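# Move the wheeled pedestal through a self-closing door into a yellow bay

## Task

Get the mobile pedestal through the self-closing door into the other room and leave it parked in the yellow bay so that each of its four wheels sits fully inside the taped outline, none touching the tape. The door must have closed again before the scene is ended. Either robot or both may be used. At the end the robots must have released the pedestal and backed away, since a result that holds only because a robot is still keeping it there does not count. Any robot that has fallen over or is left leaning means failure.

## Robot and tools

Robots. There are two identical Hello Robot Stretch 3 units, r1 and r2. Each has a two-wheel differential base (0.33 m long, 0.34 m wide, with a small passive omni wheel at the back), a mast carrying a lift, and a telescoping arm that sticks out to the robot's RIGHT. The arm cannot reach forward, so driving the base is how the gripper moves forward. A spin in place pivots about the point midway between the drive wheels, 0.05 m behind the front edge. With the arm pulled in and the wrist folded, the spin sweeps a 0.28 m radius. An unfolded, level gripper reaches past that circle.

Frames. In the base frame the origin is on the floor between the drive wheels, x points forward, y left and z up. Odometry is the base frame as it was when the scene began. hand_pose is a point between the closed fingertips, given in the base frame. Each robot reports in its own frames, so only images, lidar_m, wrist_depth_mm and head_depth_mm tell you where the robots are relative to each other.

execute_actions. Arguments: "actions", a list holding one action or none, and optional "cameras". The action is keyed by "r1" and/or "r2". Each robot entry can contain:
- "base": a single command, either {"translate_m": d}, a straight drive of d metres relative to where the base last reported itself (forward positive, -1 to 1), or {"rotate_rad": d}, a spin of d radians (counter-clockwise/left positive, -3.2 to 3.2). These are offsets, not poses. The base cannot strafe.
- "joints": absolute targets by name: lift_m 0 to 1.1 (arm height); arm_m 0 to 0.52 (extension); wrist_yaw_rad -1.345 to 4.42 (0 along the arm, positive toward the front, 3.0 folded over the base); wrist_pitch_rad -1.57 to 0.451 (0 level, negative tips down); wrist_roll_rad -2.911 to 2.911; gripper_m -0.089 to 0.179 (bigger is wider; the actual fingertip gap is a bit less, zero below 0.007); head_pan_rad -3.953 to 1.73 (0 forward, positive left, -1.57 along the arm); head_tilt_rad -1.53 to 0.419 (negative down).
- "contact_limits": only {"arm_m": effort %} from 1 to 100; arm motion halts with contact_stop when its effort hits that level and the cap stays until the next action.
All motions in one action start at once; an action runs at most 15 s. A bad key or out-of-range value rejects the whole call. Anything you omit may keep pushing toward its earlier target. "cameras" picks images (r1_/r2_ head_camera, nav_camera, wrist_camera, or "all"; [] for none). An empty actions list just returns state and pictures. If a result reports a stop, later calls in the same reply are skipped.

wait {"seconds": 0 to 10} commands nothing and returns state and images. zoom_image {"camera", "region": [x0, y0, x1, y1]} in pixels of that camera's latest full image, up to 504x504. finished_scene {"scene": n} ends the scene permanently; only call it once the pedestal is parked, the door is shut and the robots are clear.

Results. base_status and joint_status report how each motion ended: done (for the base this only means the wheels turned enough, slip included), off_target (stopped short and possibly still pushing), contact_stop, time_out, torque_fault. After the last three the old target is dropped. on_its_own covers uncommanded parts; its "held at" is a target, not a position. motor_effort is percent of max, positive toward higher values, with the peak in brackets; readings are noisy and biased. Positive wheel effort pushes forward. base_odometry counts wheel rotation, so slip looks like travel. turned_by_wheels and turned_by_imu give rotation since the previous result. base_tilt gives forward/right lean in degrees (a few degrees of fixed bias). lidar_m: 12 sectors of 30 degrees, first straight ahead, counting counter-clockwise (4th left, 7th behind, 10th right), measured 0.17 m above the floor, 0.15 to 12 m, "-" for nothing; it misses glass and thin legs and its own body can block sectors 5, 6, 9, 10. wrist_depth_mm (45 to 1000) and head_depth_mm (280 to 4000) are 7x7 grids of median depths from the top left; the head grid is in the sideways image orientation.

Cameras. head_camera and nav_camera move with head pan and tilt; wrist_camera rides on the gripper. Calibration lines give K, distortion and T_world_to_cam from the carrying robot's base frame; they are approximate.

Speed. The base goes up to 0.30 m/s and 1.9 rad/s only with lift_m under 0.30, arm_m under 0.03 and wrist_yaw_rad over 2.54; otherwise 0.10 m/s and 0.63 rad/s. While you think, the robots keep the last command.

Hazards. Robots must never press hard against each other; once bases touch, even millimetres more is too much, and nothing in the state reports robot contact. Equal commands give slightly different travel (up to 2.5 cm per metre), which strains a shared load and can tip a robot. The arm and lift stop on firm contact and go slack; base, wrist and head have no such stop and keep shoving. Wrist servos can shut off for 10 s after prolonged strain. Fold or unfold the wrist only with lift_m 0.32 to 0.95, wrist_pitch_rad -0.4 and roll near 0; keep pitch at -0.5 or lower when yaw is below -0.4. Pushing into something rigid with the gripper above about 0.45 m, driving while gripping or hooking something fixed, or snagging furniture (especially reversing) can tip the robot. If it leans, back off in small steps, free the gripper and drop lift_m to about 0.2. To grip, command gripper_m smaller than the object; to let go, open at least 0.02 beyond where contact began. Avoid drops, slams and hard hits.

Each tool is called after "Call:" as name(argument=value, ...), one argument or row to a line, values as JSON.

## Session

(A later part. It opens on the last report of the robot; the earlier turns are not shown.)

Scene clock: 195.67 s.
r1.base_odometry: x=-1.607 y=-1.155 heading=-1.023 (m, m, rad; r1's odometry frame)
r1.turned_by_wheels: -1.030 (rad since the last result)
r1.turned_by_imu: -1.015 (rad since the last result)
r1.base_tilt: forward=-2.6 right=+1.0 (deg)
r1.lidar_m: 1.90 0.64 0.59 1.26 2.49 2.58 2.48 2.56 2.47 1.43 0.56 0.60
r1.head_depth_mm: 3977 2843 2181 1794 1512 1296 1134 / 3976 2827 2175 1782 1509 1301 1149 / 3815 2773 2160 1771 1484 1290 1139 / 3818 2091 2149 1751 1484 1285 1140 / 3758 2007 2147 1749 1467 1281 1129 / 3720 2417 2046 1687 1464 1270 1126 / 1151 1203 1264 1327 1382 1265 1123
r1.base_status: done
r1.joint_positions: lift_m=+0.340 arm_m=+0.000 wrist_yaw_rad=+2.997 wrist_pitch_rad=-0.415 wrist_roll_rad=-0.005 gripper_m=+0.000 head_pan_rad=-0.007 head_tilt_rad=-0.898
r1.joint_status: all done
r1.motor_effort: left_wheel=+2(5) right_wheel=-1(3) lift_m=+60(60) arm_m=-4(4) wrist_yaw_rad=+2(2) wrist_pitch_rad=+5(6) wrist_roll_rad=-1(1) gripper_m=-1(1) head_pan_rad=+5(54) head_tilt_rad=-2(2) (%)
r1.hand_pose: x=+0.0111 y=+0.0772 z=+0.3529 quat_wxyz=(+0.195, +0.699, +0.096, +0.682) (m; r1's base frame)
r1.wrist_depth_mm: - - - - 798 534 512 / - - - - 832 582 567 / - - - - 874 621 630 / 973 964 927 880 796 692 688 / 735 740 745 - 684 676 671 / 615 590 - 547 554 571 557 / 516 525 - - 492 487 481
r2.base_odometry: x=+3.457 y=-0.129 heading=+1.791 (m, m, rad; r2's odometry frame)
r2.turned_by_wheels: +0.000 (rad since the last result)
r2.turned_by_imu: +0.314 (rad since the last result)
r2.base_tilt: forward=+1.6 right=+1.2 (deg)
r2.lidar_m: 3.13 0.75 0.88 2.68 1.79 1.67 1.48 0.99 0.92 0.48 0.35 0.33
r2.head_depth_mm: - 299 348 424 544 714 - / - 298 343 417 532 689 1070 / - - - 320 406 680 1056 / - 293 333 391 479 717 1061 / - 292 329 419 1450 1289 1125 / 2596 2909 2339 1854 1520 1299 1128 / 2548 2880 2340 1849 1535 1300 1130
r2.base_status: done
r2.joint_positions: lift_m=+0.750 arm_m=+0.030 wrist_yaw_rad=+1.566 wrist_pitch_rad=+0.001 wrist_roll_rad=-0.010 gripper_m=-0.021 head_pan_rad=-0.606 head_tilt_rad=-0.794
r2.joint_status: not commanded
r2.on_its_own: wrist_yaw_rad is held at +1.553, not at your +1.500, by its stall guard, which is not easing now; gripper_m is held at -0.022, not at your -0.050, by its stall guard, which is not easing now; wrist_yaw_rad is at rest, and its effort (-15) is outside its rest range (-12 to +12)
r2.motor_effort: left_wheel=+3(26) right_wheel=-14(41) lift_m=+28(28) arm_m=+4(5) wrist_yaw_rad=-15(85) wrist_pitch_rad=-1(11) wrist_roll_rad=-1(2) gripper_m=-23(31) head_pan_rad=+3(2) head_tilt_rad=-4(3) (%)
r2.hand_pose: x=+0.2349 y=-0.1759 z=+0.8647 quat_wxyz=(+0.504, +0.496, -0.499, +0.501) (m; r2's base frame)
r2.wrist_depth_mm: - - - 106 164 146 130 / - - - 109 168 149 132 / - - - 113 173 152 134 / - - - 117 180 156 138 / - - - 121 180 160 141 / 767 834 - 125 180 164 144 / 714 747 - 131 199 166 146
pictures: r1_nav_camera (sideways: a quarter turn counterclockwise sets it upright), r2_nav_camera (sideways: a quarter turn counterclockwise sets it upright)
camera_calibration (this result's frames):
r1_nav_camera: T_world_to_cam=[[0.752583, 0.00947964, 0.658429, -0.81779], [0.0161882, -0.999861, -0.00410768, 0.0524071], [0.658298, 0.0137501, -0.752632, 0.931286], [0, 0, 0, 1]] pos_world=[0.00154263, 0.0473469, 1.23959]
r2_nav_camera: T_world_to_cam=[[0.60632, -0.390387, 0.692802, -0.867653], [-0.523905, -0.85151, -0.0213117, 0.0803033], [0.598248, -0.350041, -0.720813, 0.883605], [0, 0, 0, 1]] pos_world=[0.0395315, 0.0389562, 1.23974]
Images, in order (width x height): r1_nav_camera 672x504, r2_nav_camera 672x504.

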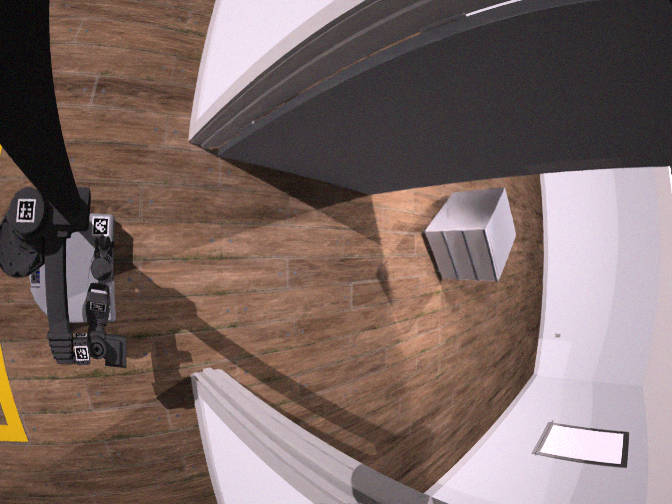

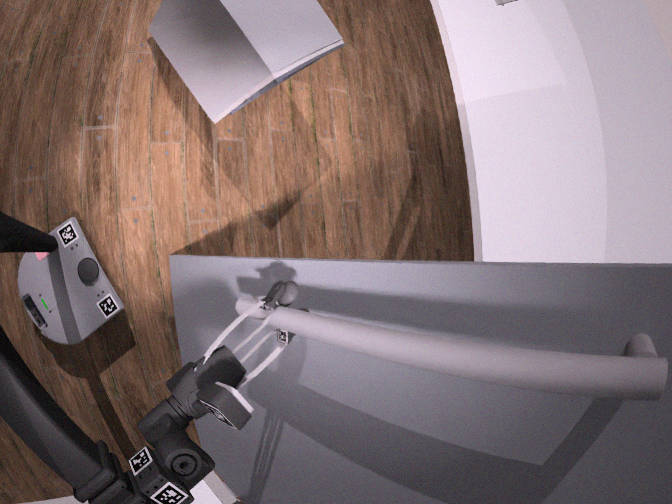

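Call:
execute_actions(
  actions=[
    {"r2":{"base":{"rotate_rad":-0.4}},"r1":{"joints":{"lift_m":0.27},"base":{"translate_m":1.0}}},
  ],
  cameras=[],
)

Call:
execute_actions(
  actions=[
    {"r1":{"base":{"rotate_rad":-0.5}}},
  ],
  cameras=[],
)

Call:
execute_actions(
  actions=[
    {"r1":{"base":{"translate_m":1}}},
  ],
  cameras=[],
)

Call:
execute_actions(
  actions=[
    {"r1":{"base":{"rotate_rad":0.5}}},
  ],
  cameras=[],
)

Call:
execute_actions(
  actions=[
    {"r1":{"base":{"translate_m":1}}},
  ],
  cameras=[],
)

Call:
execute_actions(
  actions=[
    {"r1":{"base":{"rotate_rad":1.3}}},
  ],
  cameras=[],
)

Call:
execute_actions(
  actions=[
    {"r1":{"base":{"translate_m":0.8}}},
  ],
  cameras=[],
)

Call:
execute_actions(
  actions=[
    {"r1":{"base":{"rotate_rad":2.05}}},
  ],
  cameras=["r1_nav_camera","r2_nav_camera"],
)

Scene clock: 215.73 s.
r1.base_odometry: x=-1.086 y=-2.008 heading=-1.023 (m, m, rad; r1's odometry frame)
r1.turned_by_wheels: +0.000 (rad since the last result)
r1.turned_by_imu: +0.008 (rad since the last result)
r1.base_tilt: forward=-2.6 right=+1.0 (deg)
r1.lidar_m: 0.92 0.51 0.40 0.39 0.42 0.62 3.48 0.68 0.75 2.00 2.43 3.32
r1.head_depth_mm: - 2835 2165 1778 1508 1309 1147 / 3914 2786 2169 1783 1503 1292 1153 / 3871 2768 2100 1717 1490 1292 1143 / 3832 2761 1341 1510 1492 1285 1142 / 3795 2690 1290 1355 1472 1286 1132 / 3709 2668 1310 1480 1474 1274 1127 / 3631 2665 1550 1725 1459 1271 1106
r1.base_status: done
r1.joint_positions: lift_m=+0.270 arm_m=+0.000 wrist_yaw_rad=+2.998 wrist_pitch_rad=-0.415 wrist_roll_rad=-0.005 gripper_m=+0.000 head_pan_rad=-0.007 head_tilt_rad=-0.898
r1.joint_status: all done
r1.motor_effort: left_wheel=+1(9) right_wheel=+0(3) lift_m=+29(57) arm_m=-5(5) wrist_yaw_rad=+1(2) wrist_pitch_rad=+6(6) wrist_roll_rad=-1(1) gripper_m=+0(1) head_pan_rad=+5(5) head_tilt_rad=-1(1) (%)
r1.hand_pose: x=+0.0109 y=+0.0772 z=+0.2838 quat_wxyz=(+0.195, +0.699, +0.096, +0.682) (m; r1's base frame)
r1.wrist_depth_mm: 390 - 399 402 411 409 - / 426 - 432 440 445 452 - / 461 466 478 484 489 497 929 / 502 508 535 537 544 568 697 / 582 570 572 - 584 580 565 / 522 528 - - 486 480 466 / 453 - - - 420 412 406
r2.base_odometry: x=+3.456 y=-0.129 heading=+1.392 (m, m, rad; r2's odometry frame)
r2.turned_by_wheels: -0.399 (rad since the last result)
r2.turned_by_imu: -0.125 (rad since the last result)
r2.base_tilt: forward=+1.6 right=+1.2 (deg)
r2.lidar_m: 3.05 0.71 0.78 3.28 1.95 1.71 1.70 1.06 0.93 0.52 0.34 0.31
r2.head_depth_mm: - 299 351 431 560 764 - / - 295 340 415 534 712 1071 / - 292 333 401 492 716 1057 / - - 325 357 379 655 1021 / - - 313 375 474 1234 1122 / - - 319 1790 1516 1296 1126 / 2534 2776 2372 1849 1534 1303 1132
r2.base_status: done
r2.joint_positions: lift_m=+0.750 arm_m=+0.030 wrist_yaw_rad=+1.646 wrist_pitch_rad=+0.001 wrist_roll_rad=-0.010 gripper_m=-0.021 head_pan_rad=-0.606 head_tilt_rad=-0.794
r2.joint_status: not commanded
r2.on_its_own: wrist_yaw_rad is held at +1.630, not at your +1.500, by its stall guard, which is not easing now; gripper_m is held at -0.022, not at your -0.050, by its stall guard, which is not easing now; wrist_yaw_rad is at rest, and its effort (-19) is outside its rest range (-12 to +12)
r2.motor_effort: left_wheel=+5(21) right_wheel=-16(25) lift_m=+28(27) arm_m=+4(4) wrist_yaw_rad=-19(83) wrist_pitch_rad=-1(1) wrist_roll_rad=-1(1) gripper_m=-25(30) head_pan_rad=+2(2) head_tilt_rad=-3(4) (%)
r2.hand_pose: x=+0.2342 y=-0.1554 z=+0.8647 quat_wxyz=(+0.483, +0.516, -0.478, +0.521) (m; r2's base frame)
r2.wrist_depth_mm: - - - 106 163 146 131 / - - - 109 167 150 133 / - - - 113 176 153 136 / - - - 118 180 158 139 / - - - 121 179 160 142 / 775 866 - 125 180 164 144 / 679 717 - 131 198 166 148
pictures: none
No camera images: the call's "cameras" was empty. Leave "cameras" out to get every camera's image.

Scene clock: 217.20 s.
r1.base_odometry: x=-1.086 y=-2.008 heading=-1.523 (m, m, rad; r1's odometry frame)
r1.turned_by_wheels: -0.500 (rad since the last result)
r1.turned_by_imu: -0.491 (rad since the last result)
r1.base_tilt: forward=-2.6 right=+1.1 (deg)
r1.lidar_m: 3.40 0.92 0.50 0.40 0.40 0.43 0.65 3.47 0.68 0.77 2.23 2.45
r1.head_depth_mm: 2918 2836 2212 1794 1509 1301 1151 / 3327 2791 2161 1761 1497 1297 1145 / 3648 2792 2161 1755 1487 1291 1136 / 3827 2734 2145 1756 1473 1288 1141 / 3822 2706 2142 1745 1485 1276 1130 / 3766 2693 2126 1729 1475 1274 1127 / 3703 2634 2101 1453 1454 1267 1121
r1.base_status: done
r1.joint_positions: lift_m=+0.270 arm_m=+0.000 wrist_yaw_rad=+2.998 wrist_pitch_rad=-0.415 wrist_roll_rad=-0.005 gripper_m=+0.000 head_pan_rad=-0.007 head_tilt_rad=-0.898
r1.joint_status: not commanded
r1.motor_effort: left_wheel=+1(7) right_wheel=-1(5) lift_m=+29(29) arm_m=-5(4) wrist_yaw_rad=+1(1) wrist_pitch_rad=+5(6) wrist_roll_rad=-1(1) gripper_m=-1(0) head_pan_rad=+4(4) head_tilt_rad=+0(0) (%)
r1.hand_pose: x=+0.0109 y=+0.0772 z=+0.2838 quat_wxyz=(+0.195, +0.699, +0.096, +0.682) (m; r1's base frame)
r1.wrist_depth_mm: 312 - 401 453 - - 719 / 330 - 441 502 - - 752 / 355 386 478 555 985 963 808 / 378 418 530 604 748 719 702 / 400 459 575 - 595 574 563 / 435 494 - - 485 483 480 / 447 - - - 423 411 408
r2.base_odometry: x=+3.456 y=-0.129 heading=+1.392 (m, m, rad; r2's odometry frame)
r2.turned_by_wheels: +0.000 (rad since the last result)
r2.turned_by_imu: +0.000 (rad since the last result)
r2.base_tilt: forward=+1.6 right=+1.2 (deg)
r2.lidar_m: 3.05 0.71 0.77 3.28 1.95 1.71 1.71 1.06 0.93 0.52 0.34 0.32
r2.head_depth_mm: - 299 351 431 562 765 - / - 295 341 416 535 710 1072 / - 291 333 401 491 715 1056 / - - 326 358 379 656 1026 / - - 313 375 474 1239 1123 / - - 319 1785 1525 1294 1125 / 2522 2789 2368 1854 1528 1297 1129
r2.base_status: not commanded
r2.joint_positions: lift_m=+0.750 arm_m=+0.030 wrist_yaw_rad=+1.646 wrist_pitch_rad=+0.001 wrist_roll_rad=-0.010 gripper_m=-0.021 head_pan_rad=-0.606 head_tilt_rad=-0.794
r2.joint_status: not commanded
r2.on_its_own: wrist_yaw_rad is held at +1.630, not at your +1.500, by its stall guard, which is not easing now; gripper_m is held at -0.022, not at your -0.050, by its stall guard, which is not easing now; wrist_yaw_rad is at rest, and its effort (-18) is outside its rest range (-12 to +12)
r2.motor_effort: left_wheel=+5(5) right_wheel=-16(15) lift_m=+27(27) arm_m=+4(4) wrist_yaw_rad=-18(19) wrist_pitch_rad=+0(0) wrist_roll_rad=-1(1) gripper_m=-24(24) head_pan_rad=+2(2) head_tilt_rad=-3(3) (%)
r2.hand_pose: x=+0.2342 y=-0.1554 z=+0.8647 quat_wxyz=(+0.483, +0.516, -0.478, +0.521) (m; r2's base frame)
r2.wrist_depth_mm: - - - 106 164 147 131 / - - - 109 168 150 134 / - - - 113 176 153 136 / - - - 117 180 158 139 / - - - 121 181 161 142 / 777 871 - 125 180 165 144 / 687 716 - 132 198 167 149
pictures: none
No camera images: the call's "cameras" was empty. Leave "cameras" out to get every camera's image.

Scene clock: 222.23 s.
r1.base_odometry: x=-1.038 y=-3.007 heading=-1.523 (m, m, rad; r1's odometry frame)
r1.turned_by_wheels: +0.000 (rad since the last result)
r1.turned_by_imu: +0.007 (rad since the last result)
r1.base_tilt: forward=-2.6 right=+1.0 (deg)
r1.lidar_m: 2.73 4.42 0.62 0.43 0.55 0.97 1.29 1.39 1.46 1.93 1.88 1.96
r1.head_depth_mm: 2328 2511 2199 1783 1508 1307 1149 / 2636 2716 2165 1779 1500 1298 1146 / 3111 2765 2146 1765 1494 1298 1137 / 3444 2759 2160 1768 1484 1286 1137 / 3774 2710 2125 1750 1475 1273 1127 / 3771 2659 2097 1728 1463 1274 1129 / 3694 2682 2083 1721 1456 1274 1125
r1.base_status: done
r1.joint_positions: lift_m=+0.270 arm_m=+0.000 wrist_yaw_rad=+2.998 wrist_pitch_rad=-0.415 wrist_roll_rad=-0.005 gripper_m=+0.000 head_pan_rad=-0.007 head_tilt_rad=-0.898
r1.joint_status: not commanded
r1.motor_effort: left_wheel=+1(9) right_wheel=-1(3) lift_m=+29(29) arm_m=-4(4) wrist_yaw_rad=+1(1) wrist_pitch_rad=+5(5) wrist_roll_rad=-1(1) gripper_m=-2(1) head_pan_rad=+4(4) head_tilt_rad=-1(2) (%)
r1.hand_pose: x=+0.0109 y=+0.0772 z=+0.2838 quat_wxyz=(+0.195, +0.699, +0.096, +0.682) (m; r1's base frame)
r1.wrist_depth_mm: - - 482 454 - - - / - - 525 505 - - - / - - 575 544 992 956 919 / 829 792 659 618 751 726 708 / 632 629 622 - 580 580 564 / 510 523 - - 488 473 473 / 455 - - - 415 413 404
r2.base_odometry: x=+3.456 y=-0.129 heading=+1.392 (m, m, rad; r2's odometry frame)
r2.turned_by_wheels: +0.000 (rad since the last result)
r2.turned_by_imu: -0.001 (rad since the last result)
r2.base_tilt: forward=+1.6 right=+1.2 (deg)
r2.lidar_m: 1.11 0.71 0.78 3.28 1.94 1.71 1.71 1.06 0.93 0.52 0.34 0.32
r2.head_depth_mm: - 299 351 432 560 766 - / - 295 340 416 534 713 1071 / - 292 332 401 491 715 1059 / - - 326 358 379 654 1028 / - - 313 375 474 1238 1124 / - - 319 1789 1517 1291 1125 / 2511 2795 2345 1848 1462 1295 1127
r2.base_status: not commanded
r2.joint_positions: lift_m=+0.750 arm_m=+0.030 wrist_yaw_rad=+1.646 wrist_pitch_rad=+0.001 wrist_roll_rad=-0.010 gripper_m=-0.021 head_pan_rad=-0.606 head_tilt_rad=-0.794
r2.joint_status: not commanded
r2.on_its_own: wrist_yaw_rad is held at +1.630, not at your +1.500, by its stall guard, which is not easing now; gripper_m is held at -0.022, not at your -0.050, by its stall guard, which is not easing now; wrist_yaw_rad is at rest, and its effort (-19) is outside its rest range (-12 to +12)
r2.motor_effort: left_wheel=+5(5) right_wheel=-16(15) lift_m=+28(28) arm_m=+4(4) wrist_yaw_rad=-19(19) wrist_pitch_rad=+0(0) wrist_roll_rad=+0(1) gripper_m=-25(24) head_pan_rad=+3(2) head_tilt_rad=-2(3) (%)
r2.hand_pose: x=+0.2342 y=-0.1554 z=+0.8647 quat_wxyz=(+0.483, +0.516, -0.478, +0.521) (m; r2's base frame)
r2.wrist_depth_mm: - - - 106 163 147 131 / - - - 109 168 150 133 / - - - 113 175 154 136 / - - - 117 180 156 140 / - - - 121 180 160 142 / 768 880 - 126 180 165 145 / 679 710 - 131 199 167 148
pictures: none
No camera images: the call's "cameras" was empty. Leave "cameras" out to get every camera's image.

Scene clock: 223.70 s.
r1.base_odometry: x=-1.038 y=-3.007 heading=-1.023 (m, m, rad; r1's odometry frame)
r1.turned_by_wheels: +0.500 (rad since the last result)
r1.turned_by_imu: +0.492 (rad since the last result)
r1.base_tilt: forward=-2.6 right=+1.0 (deg)
r1.lidar_m: 4.44 0.75 0.43 0.53 1.06 1.23 1.39 1.45 1.94 1.88 1.94 2.65
r1.head_depth_mm: 3846 2827 2213 1776 1509 1313 1149 / 3830 2769 2181 1785 1497 1298 1141 / 3854 2765 2165 1777 1495 1293 1145 / 3840 2728 2142 1759 1489 1290 1138 / 3773 2696 2124 1734 1474 1283 1135 / 3733 2694 2115 1737 1466 1285 1129 / 3680 2665 2092 1725 1464 1264 1123
r1.base_status: done
r1.joint_positions: lift_m=+0.270 arm_m=+0.000 wrist_yaw_rad=+2.998 wrist_pitch_rad=-0.415 wrist_roll_rad=-0.005 gripper_m=+0.000 head_pan_rad=-0.007 head_tilt_rad=-0.898
r1.joint_status: not commanded
r1.motor_effort: left_wheel=-1(6) right_wheel=+1(4) lift_m=+29(29) arm_m=-4(4) wrist_yaw_rad=+1(1) wrist_pitch_rad=+5(5) wrist_roll_rad=-1(1) gripper_m=-1(1) head_pan_rad=+4(5) head_tilt_rad=-1(2) (%)
r1.hand_pose: x=+0.0109 y=+0.0772 z=+0.2838 quat_wxyz=(+0.195, +0.699, +0.096, +0.682) (m; r1's base frame)
r1.wrist_depth_mm: 760 - - 595 462 407 - / 796 - - 662 503 450 - / 883 927 - 737 546 524 942 / 817 810 766 751 587 651 696 / 634 627 634 - 582 571 559 / 519 526 - - 489 481 469 / 451 - - - 419 409 409
r2.base_odometry: x=+3.456 y=-0.129 heading=+1.392 (m, m, rad; r2's odometry frame)
r2.turned_by_wheels: +0.000 (rad since the last result)
r2.turned_by_imu: +0.000 (rad since the last result)
r2.base_tilt: forward=+1.6 right=+1.2 (deg)
r2.lidar_m: 1.10 0.71 0.77 3.29 1.95 1.71 1.71 1.06 0.93 0.52 0.34 0.32
r2.head_depth_mm: - 299 351 432 560 763 - / - 295 341 416 534 712 1074 / - 292 333 401 491 714 1056 / - - 325 358 379 652 1023 / - - 313 375 474 1240 1119 / - - 319 1790 1519 1294 1127 / 2513 2813 2351 1856 1471 1289 1130
r2.base_status: not commanded
r2.joint_positions: lift_m=+0.750 arm_m=+0.030 wrist_yaw_rad=+1.646 wrist_pitch_rad=+0.001 wrist_roll_rad=-0.010 gripper_m=-0.021 head_pan_rad=-0.606 head_tilt_rad=-0.794
r2.joint_status: not commanded
r2.on_its_own: wrist_yaw_rad is held at +1.630, not at your +1.500, by its stall guard, which is not easing now; gripper_m is held at -0.022, not at your -0.050, by its stall guard, which is not easing now; wrist_yaw_rad is at rest, and its effort (-19) is outside its rest range (-12 to +12)
r2.motor_effort: left_wheel=+6(6) right_wheel=-15(15) lift_m=+27(27) arm_m=+5(4) wrist_yaw_rad=-19(19) wrist_pitch_rad=-1(0) wrist_roll_rad=-1(1) gripper_m=-26(24) head_pan_rad=+2(2) head_tilt_rad=-2(3) (%)
r2.hand_pose: x=+0.2342 y=-0.1554 z=+0.8647 quat_wxyz=(+0.483, +0.516, -0.478, +0.521) (m; r2's base frame)
r2.wrist_depth_mm: - - - 106 164 147 130 / - - - 109 168 150 133 / - - - 113 176 153 136 / - - - 117 180 157 139 / - - - 121 179 160 142 / 791 895 - 125 180 165 145 / 685 712 - 131 199 168 149
pictures: none
No camera images: the call's "cameras" was empty. Leave "cameras" out to get every camera's image.

Scene clock: 228.73 s.
r1.base_odometry: x=-0.518 y=-3.861 heading=-1.023 (m, m, rad; r1's odometry frame)
r1.turned_by_wheels: +0.000 (rad since the last result)
r1.turned_by_imu: +0.007 (rad since the last result)
r1.base_tilt: forward=-2.6 right=+1.0 (deg)
r1.lidar_m: 3.44 3.58 2.99 2.89 0.70 0.70 2.38 2.49 1.95 1.88 1.95 2.68
r1.head_depth_mm: 3153 2822 2200 1792 1507 1306 1154 / 3119 2778 2158 1769 1497 1309 1150 / 3098 2815 2159 1762 1486 1288 1142 / 3162 2720 2133 1758 1489 1287 1137 / 3131 2722 2137 1744 1478 1278 1132 / 3170 2702 2123 1730 1471 1271 1127 / 3126 2684 2093 1714 1462 1262 1132
r1.base_status: done
r1.joint_positions: lift_m=+0.270 arm_m=+0.000 wrist_yaw_rad=+2.998 wrist_pitch_rad=-0.415 wrist_roll_rad=-0.005 gripper_m=+0.000 head_pan_rad=-0.007 head_tilt_rad=-0.898
r1.joint_status: not commanded
r1.motor_effort: left_wheel=-1(6) right_wheel=+2(5) lift_m=+29(29) arm_m=-4(4) wrist_yaw_rad=+1(1) wrist_pitch_rad=+5(5) wrist_roll_rad=-1(1) gripper_m=-1(0) head_pan_rad=+5(4) head_tilt_rad=-1(1) (%)
r1.hand_pose: x=+0.0109 y=+0.0772 z=+0.2838 quat_wxyz=(+0.195, +0.699, +0.096, +0.682) (m; r1's base frame)
r1.wrist_depth_mm: 536 - - - - - - / 557 - - - - - - / 581 646 - - 968 941 921 / 610 709 778 768 750 717 703 / 634 623 627 - 589 581 572 / 523 520 - - 487 475 467 / 458 - - - 424 414 405
r2.base_odometry: x=+3.456 y=-0.129 heading=+1.392 (m, m, rad; r2's odometry frame)
r2.turned_by_wheels: +0.000 (rad since the last result)
r2.turned_by_imu: -0.001 (rad since the last result)
r2.base_tilt: forward=+1.6 right=+1.2 (deg)
r2.lidar_m: 3.05 0.71 0.78 3.29 1.95 1.71 1.71 1.06 0.93 0.52 0.34 0.32
r2.head_depth_mm: - 299 351 432 561 765 - / - 295 340 415 533 712 1071 / - 292 333 401 491 714 1057 / - - 326 358 379 654 1022 / - - 313 375 474 1235 1121 / - - 319 1784 1525 1296 1125 / 2512 2815 2378 1859 1529 1299 1131
r2.base_status: not commanded
r2.joint_positions: lift_m=+0.750 arm_m=+0.030 wrist_yaw_rad=+1.646 wrist_pitch_rad=+0.001 wrist_roll_rad=-0.010 gripper_m=-0.021 head_pan_rad=-0.606 head_tilt_rad=-0.794
r2.joint_status: not commanded
r2.on_its_own: wrist_yaw_rad is held at +1.630, not at your +1.500, by its stall guard, which is not easing now; gripper_m is held at -0.022, not at your -0.050, by its stall guard, which is not easing now; wrist_yaw_rad is at rest, and its effort (-19) is outside its rest range (-12 to +12)
r2.motor_effort: left_wheel=+6(6) right_wheel=-16(16) lift_m=+28(27) arm_m=+4(4) wrist_yaw_rad=-19(19) wrist_pitch_rad=+0(1) wrist_roll_rad=-1(1) gripper_m=-26(25) head_pan_rad=+2(2) head_tilt_rad=-2(3) (%)
r2.hand_pose: x=+0.2342 y=-0.1554 z=+0.8647 quat_wxyz=(+0.483, +0.516, -0.478, +0.521) (m; r2's base frame)
r2.wrist_depth_mm: - - - 106 164 146 131 / - - - 109 167 150 133 / - - - 113 176 153 136 / - - - 117 181 157 139 / - - - 121 180 161 141 / 784 858 - 125 180 164 145 / 685 721 - 131 198 166 148
pictures: none
No camera images: the call's "cameras" was empty. Leave "cameras" out to get every camera's image.

Scene clock: 230.77 s.
r1.base_odometry: x=-0.518 y=-3.861 heading=+0.277 (m, m, rad; r1's odometry frame)
r1.turned_by_wheels: +1.300 (rad since the last result)
r1.turned_by_imu: +1.276 (rad since the last result)
r1.base_tilt: forward=-2.6 right=+1.1 (deg)
r1.lidar_m: 2.90 0.70 0.69 0.75 2.38 2.19 1.88 1.88 2.15 3.44 3.45 3.41
r1.head_depth_mm: 2960 2801 2212 1772 1508 1307 1155 / 2867 2790 2173 1789 1505 1299 1150 / 2811 2791 2162 1764 1489 1296 1141 / 2725 2752 2131 1753 1486 1285 1137 / 2653 2720 2125 1740 1491 1280 1130 / 2591 2692 2121 1726 1467 1269 1126 / 2506 2683 2080 1721 1466 1269 1123
r1.base_status: done
r1.joint_positions: lift_m=+0.270 arm_m=+0.000 wrist_yaw_rad=+2.998 wrist_pitch_rad=-0.415 wrist_roll_rad=-0.005 gripper_m=+0.000 head_pan_rad=-0.007 head_tilt_rad=-0.898
r1.joint_status: not commanded
r1.motor_effort: left_wheel=+0(7) right_wheel=+1(6) lift_m=+29(29) arm_m=-4(4) wrist_yaw_rad=+1(1) wrist_pitch_rad=+6(5) wrist_roll_rad=-1(1) gripper_m=+0(1) head_pan_rad=+5(5) head_tilt_rad=-1(1) (%)
r1.hand_pose: x=+0.0109 y=+0.0772 z=+0.2838 quat_wxyz=(+0.195, +0.699, +0.096, +0.682) (m; r1's base frame)
r1.wrist_depth_mm: - - - - 682 598 541 / - - - - 742 640 589 / - - - 952 789 694 866 / 823 800 753 761 726 721 712 / 640 616 629 - 591 573 565 / 516 535 - - 487 477 479 / 445 - - - 419 413 410
r2.base_odometry: x=+3.456 y=-0.129 heading=+1.392 (m, m, rad; r2's odometry frame)
r2.turned_by_wheels: +0.000 (rad since the last result)
r2.turned_by_imu: +0.000 (rad since the last result)
r2.base_tilt: forward=+1.6 right=+1.2 (deg)
r2.lidar_m: 3.05 0.71 0.78 3.28 1.95 1.71 1.71 1.06 0.93 0.52 0.34 0.32
r2.head_depth_mm: - 299 351 431 561 766 - / - 295 341 416 534 713 1069 / - 292 333 401 491 714 1060 / - - 326 358 379 654 1025 / - - 313 375 474 1232 1122 / - - 319 1792 1519 1297 1118 / 2524 2787 2350 1838 1533 1298 1126
r2.base_status: not commanded
r2.joint_positions: lift_m=+0.750 arm_m=+0.030 wrist_yaw_rad=+1.646 wrist_pitch_rad=+0.001 wrist_roll_rad=-0.010 gripper_m=-0.021 head_pan_rad=-0.606 head_tilt_rad=-0.794
r2.joint_status: not commanded
r2.on_its_own: wrist_yaw_rad is held at +1.630, not at your +1.500, by its stall guard, which is not easing now; gripper_m is held at -0.022, not at your -0.050, by its stall guard, which is not easing now; wrist_yaw_rad is at rest, and its effort (-19) is outside its rest range (-12 to +12)
r2.motor_effort: left_wheel=+5(5) right_wheel=-15(15) lift_m=+28(27) arm_m=+4(4) wrist_yaw_rad=-19(19) wrist_pitch_rad=+0(0) wrist_roll_rad=-1(1) gripper_m=-24(25) head_pan_rad=+2(2) head_tilt_rad=-2(2) (%)
r2.hand_pose: x=+0.2342 y=-0.1554 z=+0.8647 quat_wxyz=(+0.483, +0.516, -0.478, +0.521) (m; r2's base frame)
r2.wrist_depth_mm: - - - 106 164 147 130 / - - - 109 168 150 134 / - - - 113 176 153 136 / - - - 118 180 156 139 / - - - 121 179 161 142 / 797 877 - 125 181 164 145 / 686 725 - 131 199 167 148
pictures: none
No camera images: the call's "cameras" was empty. Leave "cameras" out to get every camera's image.

Scene clock: 235.20 s.
r1.base_odometry: x=+0.252 y=-3.643 heading=+0.277 (m, m, rad; r1's odometry frame)
r1.turned_by_wheels: +0.000 (rad since the last result)
r1.turned_by_imu: +0.006 (rad since the last result)
r1.base_tilt: forward=-2.6 right=+1.0 (deg)
r1.lidar_m: 2.13 2.13 2.45 0.57 0.55 3.01 2.64 2.65 3.05 3.23 3.24 2.50
r1.head_depth_mm: 2147 2509 2185 1787 1504 1312 1156 / 2082 2429 2166 1781 1499 1301 1145 / 2043 2381 2142 1778 1490 1278 1144 / 1976 2296 2139 1744 1492 1294 1135 / 1923 2207 2107 1742 1482 1281 1137 / 1875 2160 2128 1727 1463 1277 1123 / 1841 2104 2073 1719 1467 1271 1131
r1.base_status: done
r1.joint_positions: lift_m=+0.270 arm_m=+0.000 wrist_yaw_rad=+2.998 wrist_pitch_rad=-0.415 wrist_roll_rad=-0.005 gripper_m=+0.000 head_pan_rad=-0.007 head_tilt_rad=-0.898
r1.joint_status: not commanded
r1.motor_effort: left_wheel=-1(7) right_wheel=+1(7) lift_m=+29(29) arm_m=-4(4) wrist_yaw_rad=+1(1) wrist_pitch_rad=+5(6) wrist_roll_rad=-1(1) gripper_m=-2(1) head_pan_rad=+6(4) head_tilt_rad=-1(1) (%)
r1.hand_pose: x=+0.0109 y=+0.0772 z=+0.2838 quat_wxyz=(+0.195, +0.699, +0.096, +0.682) (m; r1's base frame)
r1.wrist_depth_mm: 486 - 621 - - - - / 574 - 668 - - - - / 717 554 714 957 981 996 947 / 762 643 740 771 723 733 713 / 642 612 634 - 596 580 558 / 531 529 - - 492 482 474 / 452 - - - 421 415 406
r2.base_odometry: x=+3.456 y=-0.129 heading=+1.392 (m, m, rad; r2's odometry frame)
r2.turned_by_wheels: +0.000 (rad since the last result)
r2.turned_by_imu: -0.001 (rad since the last result)
r2.base_tilt: forward=+1.6 right=+1.3 (deg)
r2.lidar_m: 3.04 0.71 0.78 3.27 1.94 1.71 1.71 1.06 0.93 0.52 0.34 0.31
r2.head_depth_mm: - 299 351 432 561 768 - / - 295 341 416 535 713 1073 / - 292 332 401 491 715 1058 / - - 326 358 379 652 1020 / - - 312 375 474 1243 1117 / - - 319 1788 1520 1298 1122 / 2519 2810 2349 1851 1532 1295 1126
r2.base_status: not commanded
r2.joint_positions: lift_m=+0.750 arm_m=+0.030 wrist_yaw_rad=+1.646 wrist_pitch_rad=+0.001 wrist_roll_rad=-0.010 gripper_m=-0.021 head_pan_rad=-0.606 head_tilt_rad=-0.794
r2.joint_status: not commanded
r2.on_its_own: wrist_yaw_rad is held at +1.630, not at your +1.500, by its stall guard, which is not easing now; gripper_m is held at -0.022, not at your -0.050, by its stall guard, which is not easing now; wrist_yaw_rad is at rest, and its effort (-19) is outside its rest range (-12 to +12)
r2.motor_effort: left_wheel=+6(5) right_wheel=-16(16) lift_m=+28(27) arm_m=+4(4) wrist_yaw_rad=-19(18) wrist_pitch_rad=+0(0) wrist_roll_rad=+0(1) gripper_m=-25(25) head_pan_rad=+2(2) head_tilt_rad=-3(2) (%)
r2.hand_pose: x=+0.2342 y=-0.1554 z=+0.8647 quat_wxyz=(+0.483, +0.516, -0.478, +0.521) (m; r2's base frame)
r2.wrist_depth_mm: - - - 106 164 147 131 / - - - 109 168 150 134 / - - - 113 176 154 136 / - - - 118 181 157 139 / - - - 121 179 161 142 / 785 868 - 125 180 165 145 / 674 720 - 131 199 167 148
pictures: none
No camera images: the call's "cameras" was empty. Leave "cameras" out to get every camera's image.

Scene clock: 237.63 s.
r1.base_odometry: x=+0.252 y=-3.643 heading=+2.327 (m, m, rad; r1's odometry frame)
r1.turned_by_wheels: +2.050 (rad since the last result)
r1.turned_by_imu: +2.011 (rad since the last result)
r1.base_tilt: forward=-2.7 right=+1.1 (deg)
r1.lidar_m: 0.50 2.90 2.65 2.63 2.94 3.23 3.22 2.62 2.15 2.13 2.37 0.61
r1.head_depth_mm: 1989 2534 2063 1776 1474 1309 1151 / 3942 2654 2124 1081 1121 1303 1144 / 3861 2722 1358 1077 997 1269 1138 / 3835 2745 1312 1070 948 1218 1137 / 2494 2680 2118 1095 1264 1274 1130 / 2505 2663 2106 1684 1460 1282 1127 / 2566 2657 2095 1724 1455 1272 1126
r1.base_status: done
r1.joint_positions: lift_m=+0.270 arm_m=+0.000 wrist_yaw_rad=+2.998 wrist_pitch_rad=-0.415 wrist_roll_rad=-0.005 gripper_m=+0.000 head_pan_rad=-0.007 head_tilt_rad=-0.898
r1.joint_status: not commanded
r1.motor_effort: left_wheel=-1(8) right_wheel=+2(7) lift_m=+29(29) arm_m=-4(5) wrist_yaw_rad=+1(2) wrist_pitch_rad=+5(5) wrist_roll_rad=-1(1) gripper_m=-1(2) head_pan_rad=+5(4) head_tilt_rad=-1(1) (%)
r1.hand_pose: x=+0.0109 y=+0.0772 z=+0.2838 quat_wxyz=(+0.195, +0.699, +0.096, +0.682) (m; r1's base frame)
r1.wrist_depth_mm: - - - - - - - / - - - - - - - / - - - 991 - 948 907 / 805 776 761 746 745 715 695 / 640 622 633 - 584 574 561 / 513 519 - - 492 474 472 / 455 - - - 420 411 407
r2.base_odometry: x=+3.456 y=-0.129 heading=+1.392 (m, m, rad; r2's odometry frame)
r2.turned_by_wheels: +0.000 (rad since the last result)
r2.turned_by_imu: +0.000 (rad since the last result)
r2.base_tilt: forward=+1.6 right=+1.2 (deg)
r2.lidar_m: 3.05 0.71 0.78 3.28 1.95 1.71 1.71 1.06 0.93 0.52 0.34 0.32
r2.head_depth_mm: - 299 351 432 561 767 - / - 295 340 416 535 712 1072 / - 292 333 401 492 715 1056 / - - 326 357 379 653 1024 / - - 312 375 474 1238 1120 / - - 319 1784 1523 1295 1126 / 2501 2799 2358 1869 1525 1299 1127
r2.base_status: not commanded
r2.joint_positions: lift_m=+0.750 arm_m=+0.030 wrist_yaw_rad=+1.646 wrist_pitch_rad=+0.001 wrist_roll_rad=-0.010 gripper_m=-0.021 head_pan_rad=-0.606 head_tilt_rad=-0.794
r2.joint_status: not commanded
r2.on_its_own: wrist_yaw_rad is held at +1.630, not at your +1.500, by its stall guard, which is not easing now; gripper_m is held at -0.022, not at your -0.050, by its stall guard, which is not easing now; wrist_yaw_rad is at rest, and its effort (-19) is outside its rest range (-12 to +12)
r2.motor_effort: left_wheel=+5(5) right_wheel=-16(16) lift_m=+28(27) arm_m=+4(4) wrist_yaw_rad=-19(19) wrist_pitch_rad=+0(0) wrist_roll_rad=-1(1) gripper_m=-24(24) head_pan_rad=+2(2) head_tilt_rad=-2(3) (%)
r2.hand_pose: x=+0.2342 y=-0.1554 z=+0.8647 quat_wxyz=(+0.483, +0.516, -0.478, +0.521) (m; r2's base frame)
r2.wrist_depth_mm: - - - 106 163 147 131 / - - - 109 168 150 133 / - - - 113 175 154 136 / - - - 117 180 157 139 / - - - 121 181 161 141 / 769 887 - 125 179 165 145 / 676 708 - 131 200 166 148
pictures: r1_nav_camera (sideways: a quarter turn counterclockwise sets it upright), r2_nav_camera (sideways: a quarter turn counterclockwise sets it upright)
camera_calibration (this result's frames):
r1_nav_camera: T_world_to_cam=[[0.75258, 0.00975635, 0.658429, -0.81779], [0.0165558, -0.999855, -0.00410768, 0.0524049], [0.658293, 0.0139922, -0.752632, 0.931286], [0, 0, 0, 1]] pos_world=[0.00152522, 0.0473452, 1.23959]
r2_nav_camera: T_world_to_cam=[[0.606325, -0.390391, 0.692795, -0.867643], [-0.523905, -0.85151, -0.0213123, 0.080304], [0.598242, -0.350037, -0.72082, 0.883614], [0, 0, 0, 1]] pos_world=[0.039531, 0.0389566, 1.23974]
Images, in order (width x height): r1_nav_camera 672x504, r2_nav_camera 672x504.

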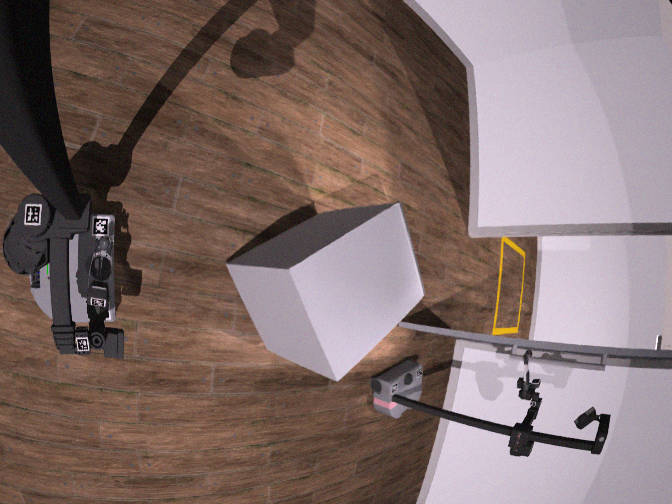

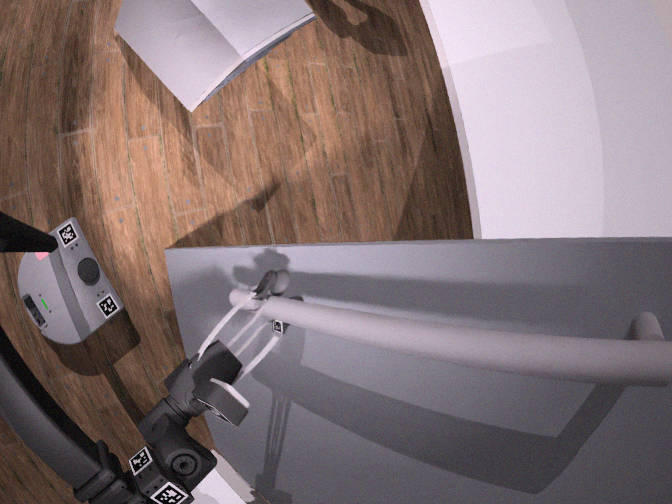

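Call:
execute_actions(
  actions=[
    {"r1":{"base":{"rotate_rad":-0.72}}},
  ],
  cameras=[],
)

Call:
execute_actions(
  actions=[
    {"r1":{"base":{"translate_m":0.45}}},
  ],
  cameras=[],
)

Call:
execute_actions(
  actions=[
    {"r1":{"base":{"rotate_rad":1.1},"joints":{"lift_m":0.31}}},
  ],
  cameras=["r1_nav_camera"],
)

Call:
execute_actions(
  actions=[
    {"r1":{"base":{"translate_m":0.7}}},
  ],
  cameras=["r1_nav_camera"],
)

Scene clock: 245.50 s.
r1.base_odometry: x=+0.252 y=-3.643 heading=+1.607 (m, m, rad; r1's odometry frame)
r1.turned_by_wheels: -0.720 (rad since the last result)
r1.turned_by_imu: -0.707 (rad since the last result)
r1.base_tilt: forward=-2.6 right=+1.0 (deg)
r1.lidar_m: 0.74 0.50 0.57 2.74 2.66 2.73 3.36 3.23 3.07 2.22 2.13 2.21
r1.head_depth_mm: 2584 2671 2200 1791 1513 1308 1150 / 2842 2775 2176 1776 1505 1301 1145 / 2867 2784 2151 1759 1490 1296 1135 / 2721 2754 2131 1756 1485 1290 1138 / 2589 2678 2052 1755 1474 1278 1133 / 2388 2518 1931 1082 1141 1250 1125 / 2303 2532 2042 1050 929 1045 1125
r1.base_status: done
r1.joint_positions: lift_m=+0.270 arm_m=+0.000 wrist_yaw_rad=+2.998 wrist_pitch_rad=-0.415 wrist_roll_rad=-0.005 gripper_m=+0.000 head_pan_rad=-0.007 head_tilt_rad=-0.898
r1.joint_status: not commanded
r1.motor_effort: left_wheel=+1(7) right_wheel=-1(3) lift_m=+29(29) arm_m=-4(4) wrist_yaw_rad=+1(1) wrist_pitch_rad=+6(5) wrist_roll_rad=-1(1) gripper_m=-2(0) head_pan_rad=+4(4) head_tilt_rad=-1(1) (%)
r1.hand_pose: x=+0.0109 y=+0.0772 z=+0.2838 quat_wxyz=(+0.195, +0.699, +0.096, +0.682) (m; r1's base frame)
r1.wrist_depth_mm: - - - - - 767 396 / - - - - - 705 422 / - - - - 982 668 446 / 802 784 752 744 740 641 495 / 633 616 641 - 579 569 533 / 533 523 - - 490 482 470 / 462 - - - 417 413 402
r2.base_odometry: x=+3.456 y=-0.129 heading=+1.392 (m, m, rad; r2's odometry frame)
r2.turned_by_wheels: +0.000 (rad since the last result)
r2.turned_by_imu: -0.001 (rad since the last result)
r2.base_tilt: forward=+1.6 right=+1.2 (deg)
r2.lidar_m: 3.04 0.71 0.78 3.28 1.95 1.71 1.71 1.06 0.93 0.52 0.34 0.32
r2.head_depth_mm: - 299 351 431 561 767 - / - 295 341 416 535 713 1069 / - 292 333 401 492 713 1055 / - - 326 358 379 651 1025 / - - 312 375 474 1233 1119 / - - 319 1790 1522 1301 1124 / 2493 2792 2368 1858 1531 1298 1131
r2.base_status: not commanded
r2.joint_positions: lift_m=+0.750 arm_m=+0.030 wrist_yaw_rad=+1.646 wrist_pitch_rad=+0.001 wrist_roll_rad=-0.010 gripper_m=-0.021 head_pan_rad=-0.606 head_tilt_rad=-0.794
r2.joint_status: not commanded
r2.on_its_own: wrist_yaw_rad is held at +1.630, not at your +1.500, by its stall guard, which is not easing now; gripper_m is held at -0.022, not at your -0.050, by its stall guard, which is not easing now; wrist_yaw_rad is at rest, and its effort (-19) is outside its rest range (-12 to +12)
r2.motor_effort: left_wheel=+6(6) right_wheel=-16(15) lift_m=+28(28) arm_m=+4(4) wrist_yaw_rad=-19(19) wrist_pitch_rad=+0(0) wrist_roll_rad=-1(1) gripper_m=-25(25) head_pan_rad=+2(2) head_tilt_rad=-3(3) (%)
r2.hand_pose: x=+0.2342 y=-0.1554 z=+0.8647 quat_wxyz=(+0.483, +0.516, -0.478, +0.521) (m; r2's base frame)
r2.wrist_depth_mm: - - - 106 164 147 130 / - - - 109 168 150 133 / - - - 113 176 153 136 / - - - 117 181 157 139 / - - - 121 179 161 142 / 781 872 - 125 181 165 145 / 683 714 - 132 199 167 147
pictures: none
No camera images: the call's "cameras" was empty. Leave "cameras" out to get every camera's image.

Scene clock: 248.73 s.
r1.base_odometry: x=+0.236 y=-3.193 heading=+1.607 (m, m, rad; r1's odometry frame)
r1.turned_by_wheels: +0.000 (rad since the last result)
r1.turned_by_imu: +0.003 (rad since the last result)
r1.base_tilt: forward=-2.6 right=+1.0 (deg)
r1.lidar_m: 2.32 0.30 0.28 0.28 2.88 2.96 3.76 3.61 2.73 1.98 1.91 1.97
r1.head_depth_mm: 2312 2487 2198 1785 1508 1301 1147 / 2539 2691 2192 1764 1496 1299 1145 / 2457 2660 2175 1772 1491 1297 1146 / 2320 2555 2144 1747 1494 1291 1132 / 2164 2444 2133 1749 1480 1277 1132 / 2070 2328 1799 1630 1473 1273 1072 / 997 2156 2092 1631 1461 776 737
r1.base_status: done
r1.joint_positions: lift_m=+0.270 arm_m=+0.000 wrist_yaw_rad=+2.998 wrist_pitch_rad=-0.415 wrist_roll_rad=-0.005 gripper_m=+0.000 head_pan_rad=-0.007 head_tilt_rad=-0.898
r1.joint_status: not commanded
r1.motor_effort: left_wheel=+1(10) right_wheel=+0(3) lift_m=+29(29) arm_m=-4(4) wrist_yaw_rad=+1(1) wrist_pitch_rad=+5(5) wrist_roll_rad=-1(1) gripper_m=-2(1) head_pan_rad=+4(4) head_tilt_rad=-1(1) (%)
r1.hand_pose: x=+0.0109 y=+0.0772 z=+0.2838 quat_wxyz=(+0.195, +0.699, +0.096, +0.682) (m; r1's base frame)
r1.wrist_depth_mm: - - 329 306 287 269 252 / - - 366 337 310 290 270 / - - 401 368 341 312 291 / 820 795 444 410 377 345 323 / 631 634 499 - 413 379 514 / 522 537 - - 453 423 460 / 458 - - - 418 412 406
r2.base_odometry: x=+3.456 y=-0.129 heading=+1.392 (m, m, rad; r2's odometry frame)
r2.turned_by_wheels: +0.000 (rad since the last result)
r2.turned_by_imu: +0.000 (rad since the last result)
r2.base_tilt: forward=+1.6 right=+1.3 (deg)
r2.lidar_m: 3.04 0.71 0.78 3.26 1.95 1.71 1.71 1.06 0.93 0.52 0.34 0.32
r2.head_depth_mm: - 299 351 431 561 765 - / - 295 340 416 535 711 1068 / - 292 333 402 491 714 1058 / - - 325 358 379 653 1023 / - - 313 375 474 1237 1125 / - - 319 1784 1515 1294 1125 / 2505 2811 2330 1856 1528 1299 1127
r2.base_status: not commanded
r2.joint_positions: lift_m=+0.750 arm_m=+0.030 wrist_yaw_rad=+1.646 wrist_pitch_rad=+0.001 wrist_roll_rad=-0.010 gripper_m=-0.021 head_pan_rad=-0.606 head_tilt_rad=-0.794
r2.joint_status: not commanded
r2.on_its_own: wrist_yaw_rad is held at +1.630, not at your +1.500, by its stall guard, which is not easing now; gripper_m is held at -0.022, not at your -0.050, by its stall guard, which is not easing now; wrist_yaw_rad is at rest, and its effort (-19) is outside its rest range (-12 to +12)
r2.motor_effort: left_wheel=+6(6) right_wheel=-16(16) lift_m=+28(27) arm_m=+5(3) wrist_yaw_rad=-19(19) wrist_pitch_rad=-1(0) wrist_roll_rad=-1(2) gripper_m=-24(25) head_pan_rad=+1(2) head_tilt_rad=-3(3) (%)
r2.hand_pose: x=+0.2342 y=-0.1554 z=+0.8647 quat_wxyz=(+0.483, +0.516, -0.478, +0.521) (m; r2's base frame)
r2.wrist_depth_mm: - - - 106 164 147 131 / - - - 109 169 150 133 / - - - 113 176 153 137 / - - - 117 181 157 139 / - - - 121 179 161 142 / 784 858 - 125 180 165 145 / 691 729 - 131 198 167 148
pictures: none
No camera images: the call's "cameras" was empty. Leave "cameras" out to get every camera's image.

Scene clock: 250.97 s.
r1.base_odometry: x=+0.236 y=-3.193 heading=+2.707 (m, m, rad; r1's odometry frame)
r1.turned_by_wheels: +1.100 (rad since the last result)
r1.turned_by_imu: +1.082 (rad since the last result)
r1.base_tilt: forward=-2.6 right=+1.1 (deg)
r1.lidar_m: 0.28 0.29 2.87 3.00 3.73 3.60 2.62 1.96 1.90 2.00 1.20 0.30
r1.head_depth_mm: 3962 2857 2183 1746 1509 1301 1143 / 3334 2681 2187 1766 1498 1255 1129 / 2256 2485 2152 1101 913 793 1029 / 2364 2601 2137 1073 908 786 1006 / 2538 2714 2121 1064 900 781 979 / 2751 2704 2115 1058 896 781 955 / 2985 2677 2108 1724 1471 1199 1107
r1.base_status: done
r1.joint_positions: lift_m=+0.310 arm_m=+0.000 wrist_yaw_rad=+2.998 wrist_pitch_rad=-0.415 wrist_roll_rad=-0.005 gripper_m=+0.000 head_pan_rad=-0.007 head_tilt_rad=-0.898
r1.joint_status: all done
r1.motor_effort: left_wheel=-1(8) right_wheel=+1(8) lift_m=+60(63) arm_m=-5(4) wrist_yaw_rad=+1(1) wrist_pitch_rad=+6(5) wrist_roll_rad=-1(1) gripper_m=-2(2) head_pan_rad=+4(5) head_tilt_rad=-2(1) (%)
r1.hand_pose: x=+0.0109 y=+0.0772 z=+0.3228 quat_wxyz=(+0.195, +0.699, +0.097, +0.682) (m; r1's base frame)
r1.wrist_depth_mm: - - - - - - 270 / - - - - - - 273 / - - - - - - 282 / 899 849 838 825 810 790 286 / 687 691 702 - 651 584 294 / 570 569 - - 538 429 303 / 480 503 - - 463 439 310
r2.base_odometry: x=+3.456 y=-0.129 heading=+1.392 (m, m, rad; r2's odometry frame)
r2.turned_by_wheels: +0.000 (rad since the last result)
r2.turned_by_imu: +0.000 (rad since the last result)
r2.base_tilt: forward=+1.6 right=+1.2 (deg)
r2.lidar_m: 3.06 0.71 0.78 3.28 1.95 1.71 1.71 1.06 0.93 0.52 0.34 0.32
r2.head_depth_mm: - 299 351 432 559 764 - / - 295 340 417 534 711 1071 / - 292 332 401 491 716 1057 / - - 326 358 379 654 1023 / - - 313 375 474 1241 1120 / - - 319 1788 1518 1295 1126 / 2521 2752 2350 1854 1529 1295 1127
r2.base_status: not commanded
r2.joint_positions: lift_m=+0.750 arm_m=+0.030 wrist_yaw_rad=+1.646 wrist_pitch_rad=+0.001 wrist_roll_rad=-0.010 gripper_m=-0.021 head_pan_rad=-0.606 head_tilt_rad=-0.794
r2.joint_status: not commanded
r2.on_its_own: wrist_yaw_rad is held at +1.630, not at your +1.500, by its stall guard, which is not easing now; gripper_m is held at -0.022, not at your -0.050, by its stall guard, which is not easing now; wrist_yaw_rad is at rest, and its effort (-19) is outside its rest range (-12 to +12)
r2.motor_effort: left_wheel=+5(6) right_wheel=-15(15) lift_m=+28(27) arm_m=+4(4) wrist_yaw_rad=-19(19) wrist_pitch_rad=+0(0) wrist_roll_rad=-1(1) gripper_m=-24(25) head_pan_rad=+2(2) head_tilt_rad=-3(2) (%)
r2.hand_pose: x=+0.2342 y=-0.1554 z=+0.8647 quat_wxyz=(+0.483, +0.516, -0.478, +0.521) (m; r2's base frame)
r2.wrist_depth_mm: - - - 106 164 147 131 / - - - 109 168 150 133 / - - - 113 176 153 136 / - - - 117 180 157 139 / - - - 121 180 160 141 / 783 879 - 126 181 164 145 / 684 724 - 131 198 167 148
pictures: r1_nav_camera (sideways: a quarter turn counterclockwise sets it upright)
camera_calibration (this result's frames):
r1_nav_camera: T_world_to_cam=[[0.752579, 0.00979941, 0.658429, -0.81779], [0.016613, -0.999854, -0.00410768, 0.0524045], [0.658292, 0.0140298, -0.752632, 0.931286], [0, 0, 0, 1]] pos_world=[0.00152251, 0.0473449, 1.23959]
Images, in order (width x height): r1_nav_camera 672x504.

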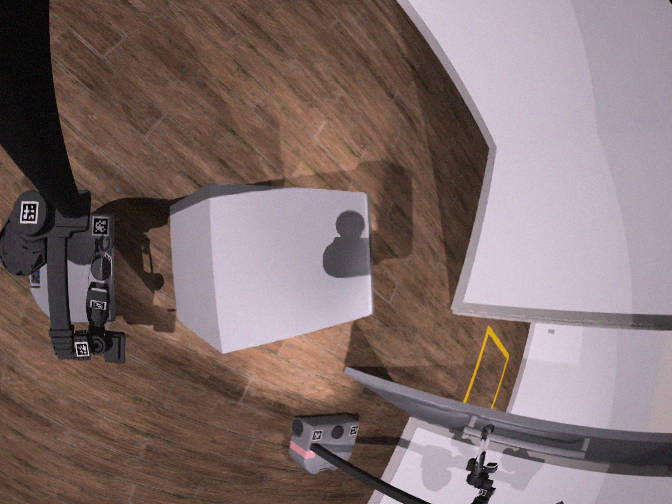

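Scene clock: 258.93 s.
r1.base_odometry: x=-0.399 y=-2.898 heading=+2.707 (m, m, rad; r1's odometry frame)
r1.turned_by_wheels: +0.000 (rad since the last result)
r1.turned_by_imu: +0.015 (rad since the last result)
r1.base_tilt: forward=-2.7 right=+1.0 (deg)
r1.lidar_m: - - 0.15 0.19 3.77 4.18 3.12 2.33 2.28 0.88 0.15 -
r1.head_depth_mm: 3395 2786 2204 1790 1501 1305 1155 / 1544 1748 2046 1772 1505 1274 1093 / 1647 1864 2083 1761 911 790 697 / 1745 2006 2151 1758 903 787 696 / 1871 2181 2136 1748 896 782 693 / 2041 2400 2099 1744 899 782 688 / 2192 2512 2098 1723 1461 806 688
r1.base_status: done
r1.joint_positions: lift_m=+0.310 arm_m=+0.000 wrist_yaw_rad=+3.006 wrist_pitch_rad=-0.417 wrist_roll_rad=-0.005 gripper_m=+0.000 head_pan_rad=-0.006 head_tilt_rad=-0.897
r1.joint_status: not commanded
r1.motor_effort: left_wheel=+16(59) right_wheel=+4(18) lift_m=+55(60) arm_m=-2(4) wrist_yaw_rad=-6(6) wrist_pitch_rad=+6(6) wrist_roll_rad=-1(1) gripper_m=-2(1) head_pan_rad=+4(5) head_tilt_rad=-1(1) (%)
r1.hand_pose: x=+0.0091 y=+0.0774 z=+0.3226 quat_wxyz=(+0.193, +0.698, +0.100, +0.682) (m; r1's base frame)
r1.wrist_depth_mm: - - - - 134 80 57 / - - - - 140 82 58 / - - - - 146 85 59 / 920 873 864 803 153 87 61 / 696 683 657 - 158 89 62 / 564 558 - - 139 92 63 / 487 504 - - 210 95 65
r2.base_odometry: x=+3.456 y=-0.129 heading=+1.392 (m, m, rad; r2's odometry frame)
r2.turned_by_wheels: +0.000 (rad since the last result)
r2.turned_by_imu: -0.001 (rad since the last result)
r2.base_tilt: forward=+1.6 right=+1.2 (deg)
r2.lidar_m: 0.68 0.68 4.88 3.29 1.95 1.71 1.71 1.06 0.93 0.52 0.34 0.32
r2.head_depth_mm: - 299 351 432 561 765 - / - 296 340 416 535 712 1070 / - 292 333 401 491 716 1053 / - - 326 358 379 653 1024 / - - 312 375 474 1236 1121 / - - 319 1776 1512 1266 1120 / 2499 2792 2379 1862 1019 1176 1123
r2.base_status: not commanded
r2.joint_positions: lift_m=+0.750 arm_m=+0.030 wrist_yaw_rad=+1.646 wrist_pitch_rad=+0.001 wrist_roll_rad=-0.010 gripper_m=-0.021 head_pan_rad=-0.606 head_tilt_rad=-0.794
r2.joint_status: not commanded
r2.on_its_own: wrist_yaw_rad is held at +1.630, not at your +1.500, by its stall guard, which is not easing now; gripper_m is held at -0.022, not at your -0.050, by its stall guard, which is not easing now; wrist_yaw_rad is at rest, and its effort (-19) is outside its rest range (-12 to +12)
r2.motor_effort: left_wheel=+6(5) right_wheel=-16(15) lift_m=+28(28) arm_m=+4(4) wrist_yaw_rad=-19(19) wrist_pitch_rad=-1(1) wrist_roll_rad=-1(1) gripper_m=-26(25) head_pan_rad=+2(1) head_tilt_rad=-3(3) (%)
r2.hand_pose: x=+0.2342 y=-0.1554 z=+0.8647 quat_wxyz=(+0.483, +0.516, -0.478, +0.521) (m; r2's base frame)
r2.wrist_depth_mm: - - - 105 164 147 131 / - - - 109 167 150 133 / - - - 113 175 153 136 / - - - 118 180 157 139 / 905 - - 121 180 161 142 / 794 793 808 125 179 165 145 / 671 681 720 131 199 168 148
pictures: r1_nav_camera (sideways: a quarter turn counterclockwise sets it upright)
camera_calibration (this result's frames):
r1_nav_camera: T_world_to_cam=[[0.75181, 0.0105361, 0.659296, -0.818915], [0.0175907, -0.999837, -0.00408077, 0.0523635], [0.659146, 0.0146654, -0.751872, 0.930293], [0, 0, 0, 1]] pos_world=[0.00154827, 0.04734, 1.23958]
Images, in order (width x height): r1_nav_camera 672x504.

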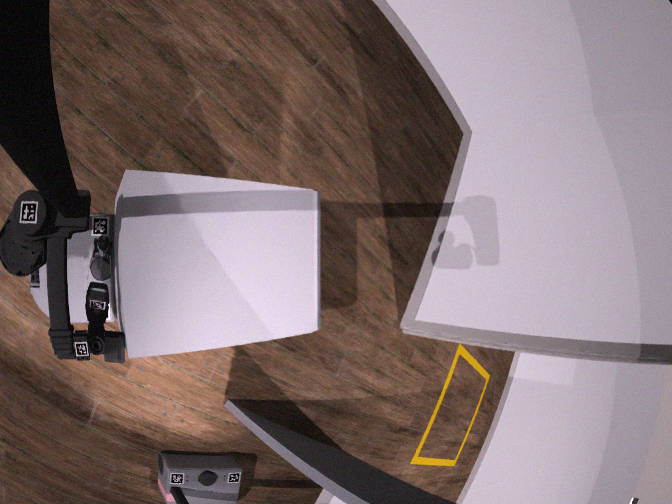

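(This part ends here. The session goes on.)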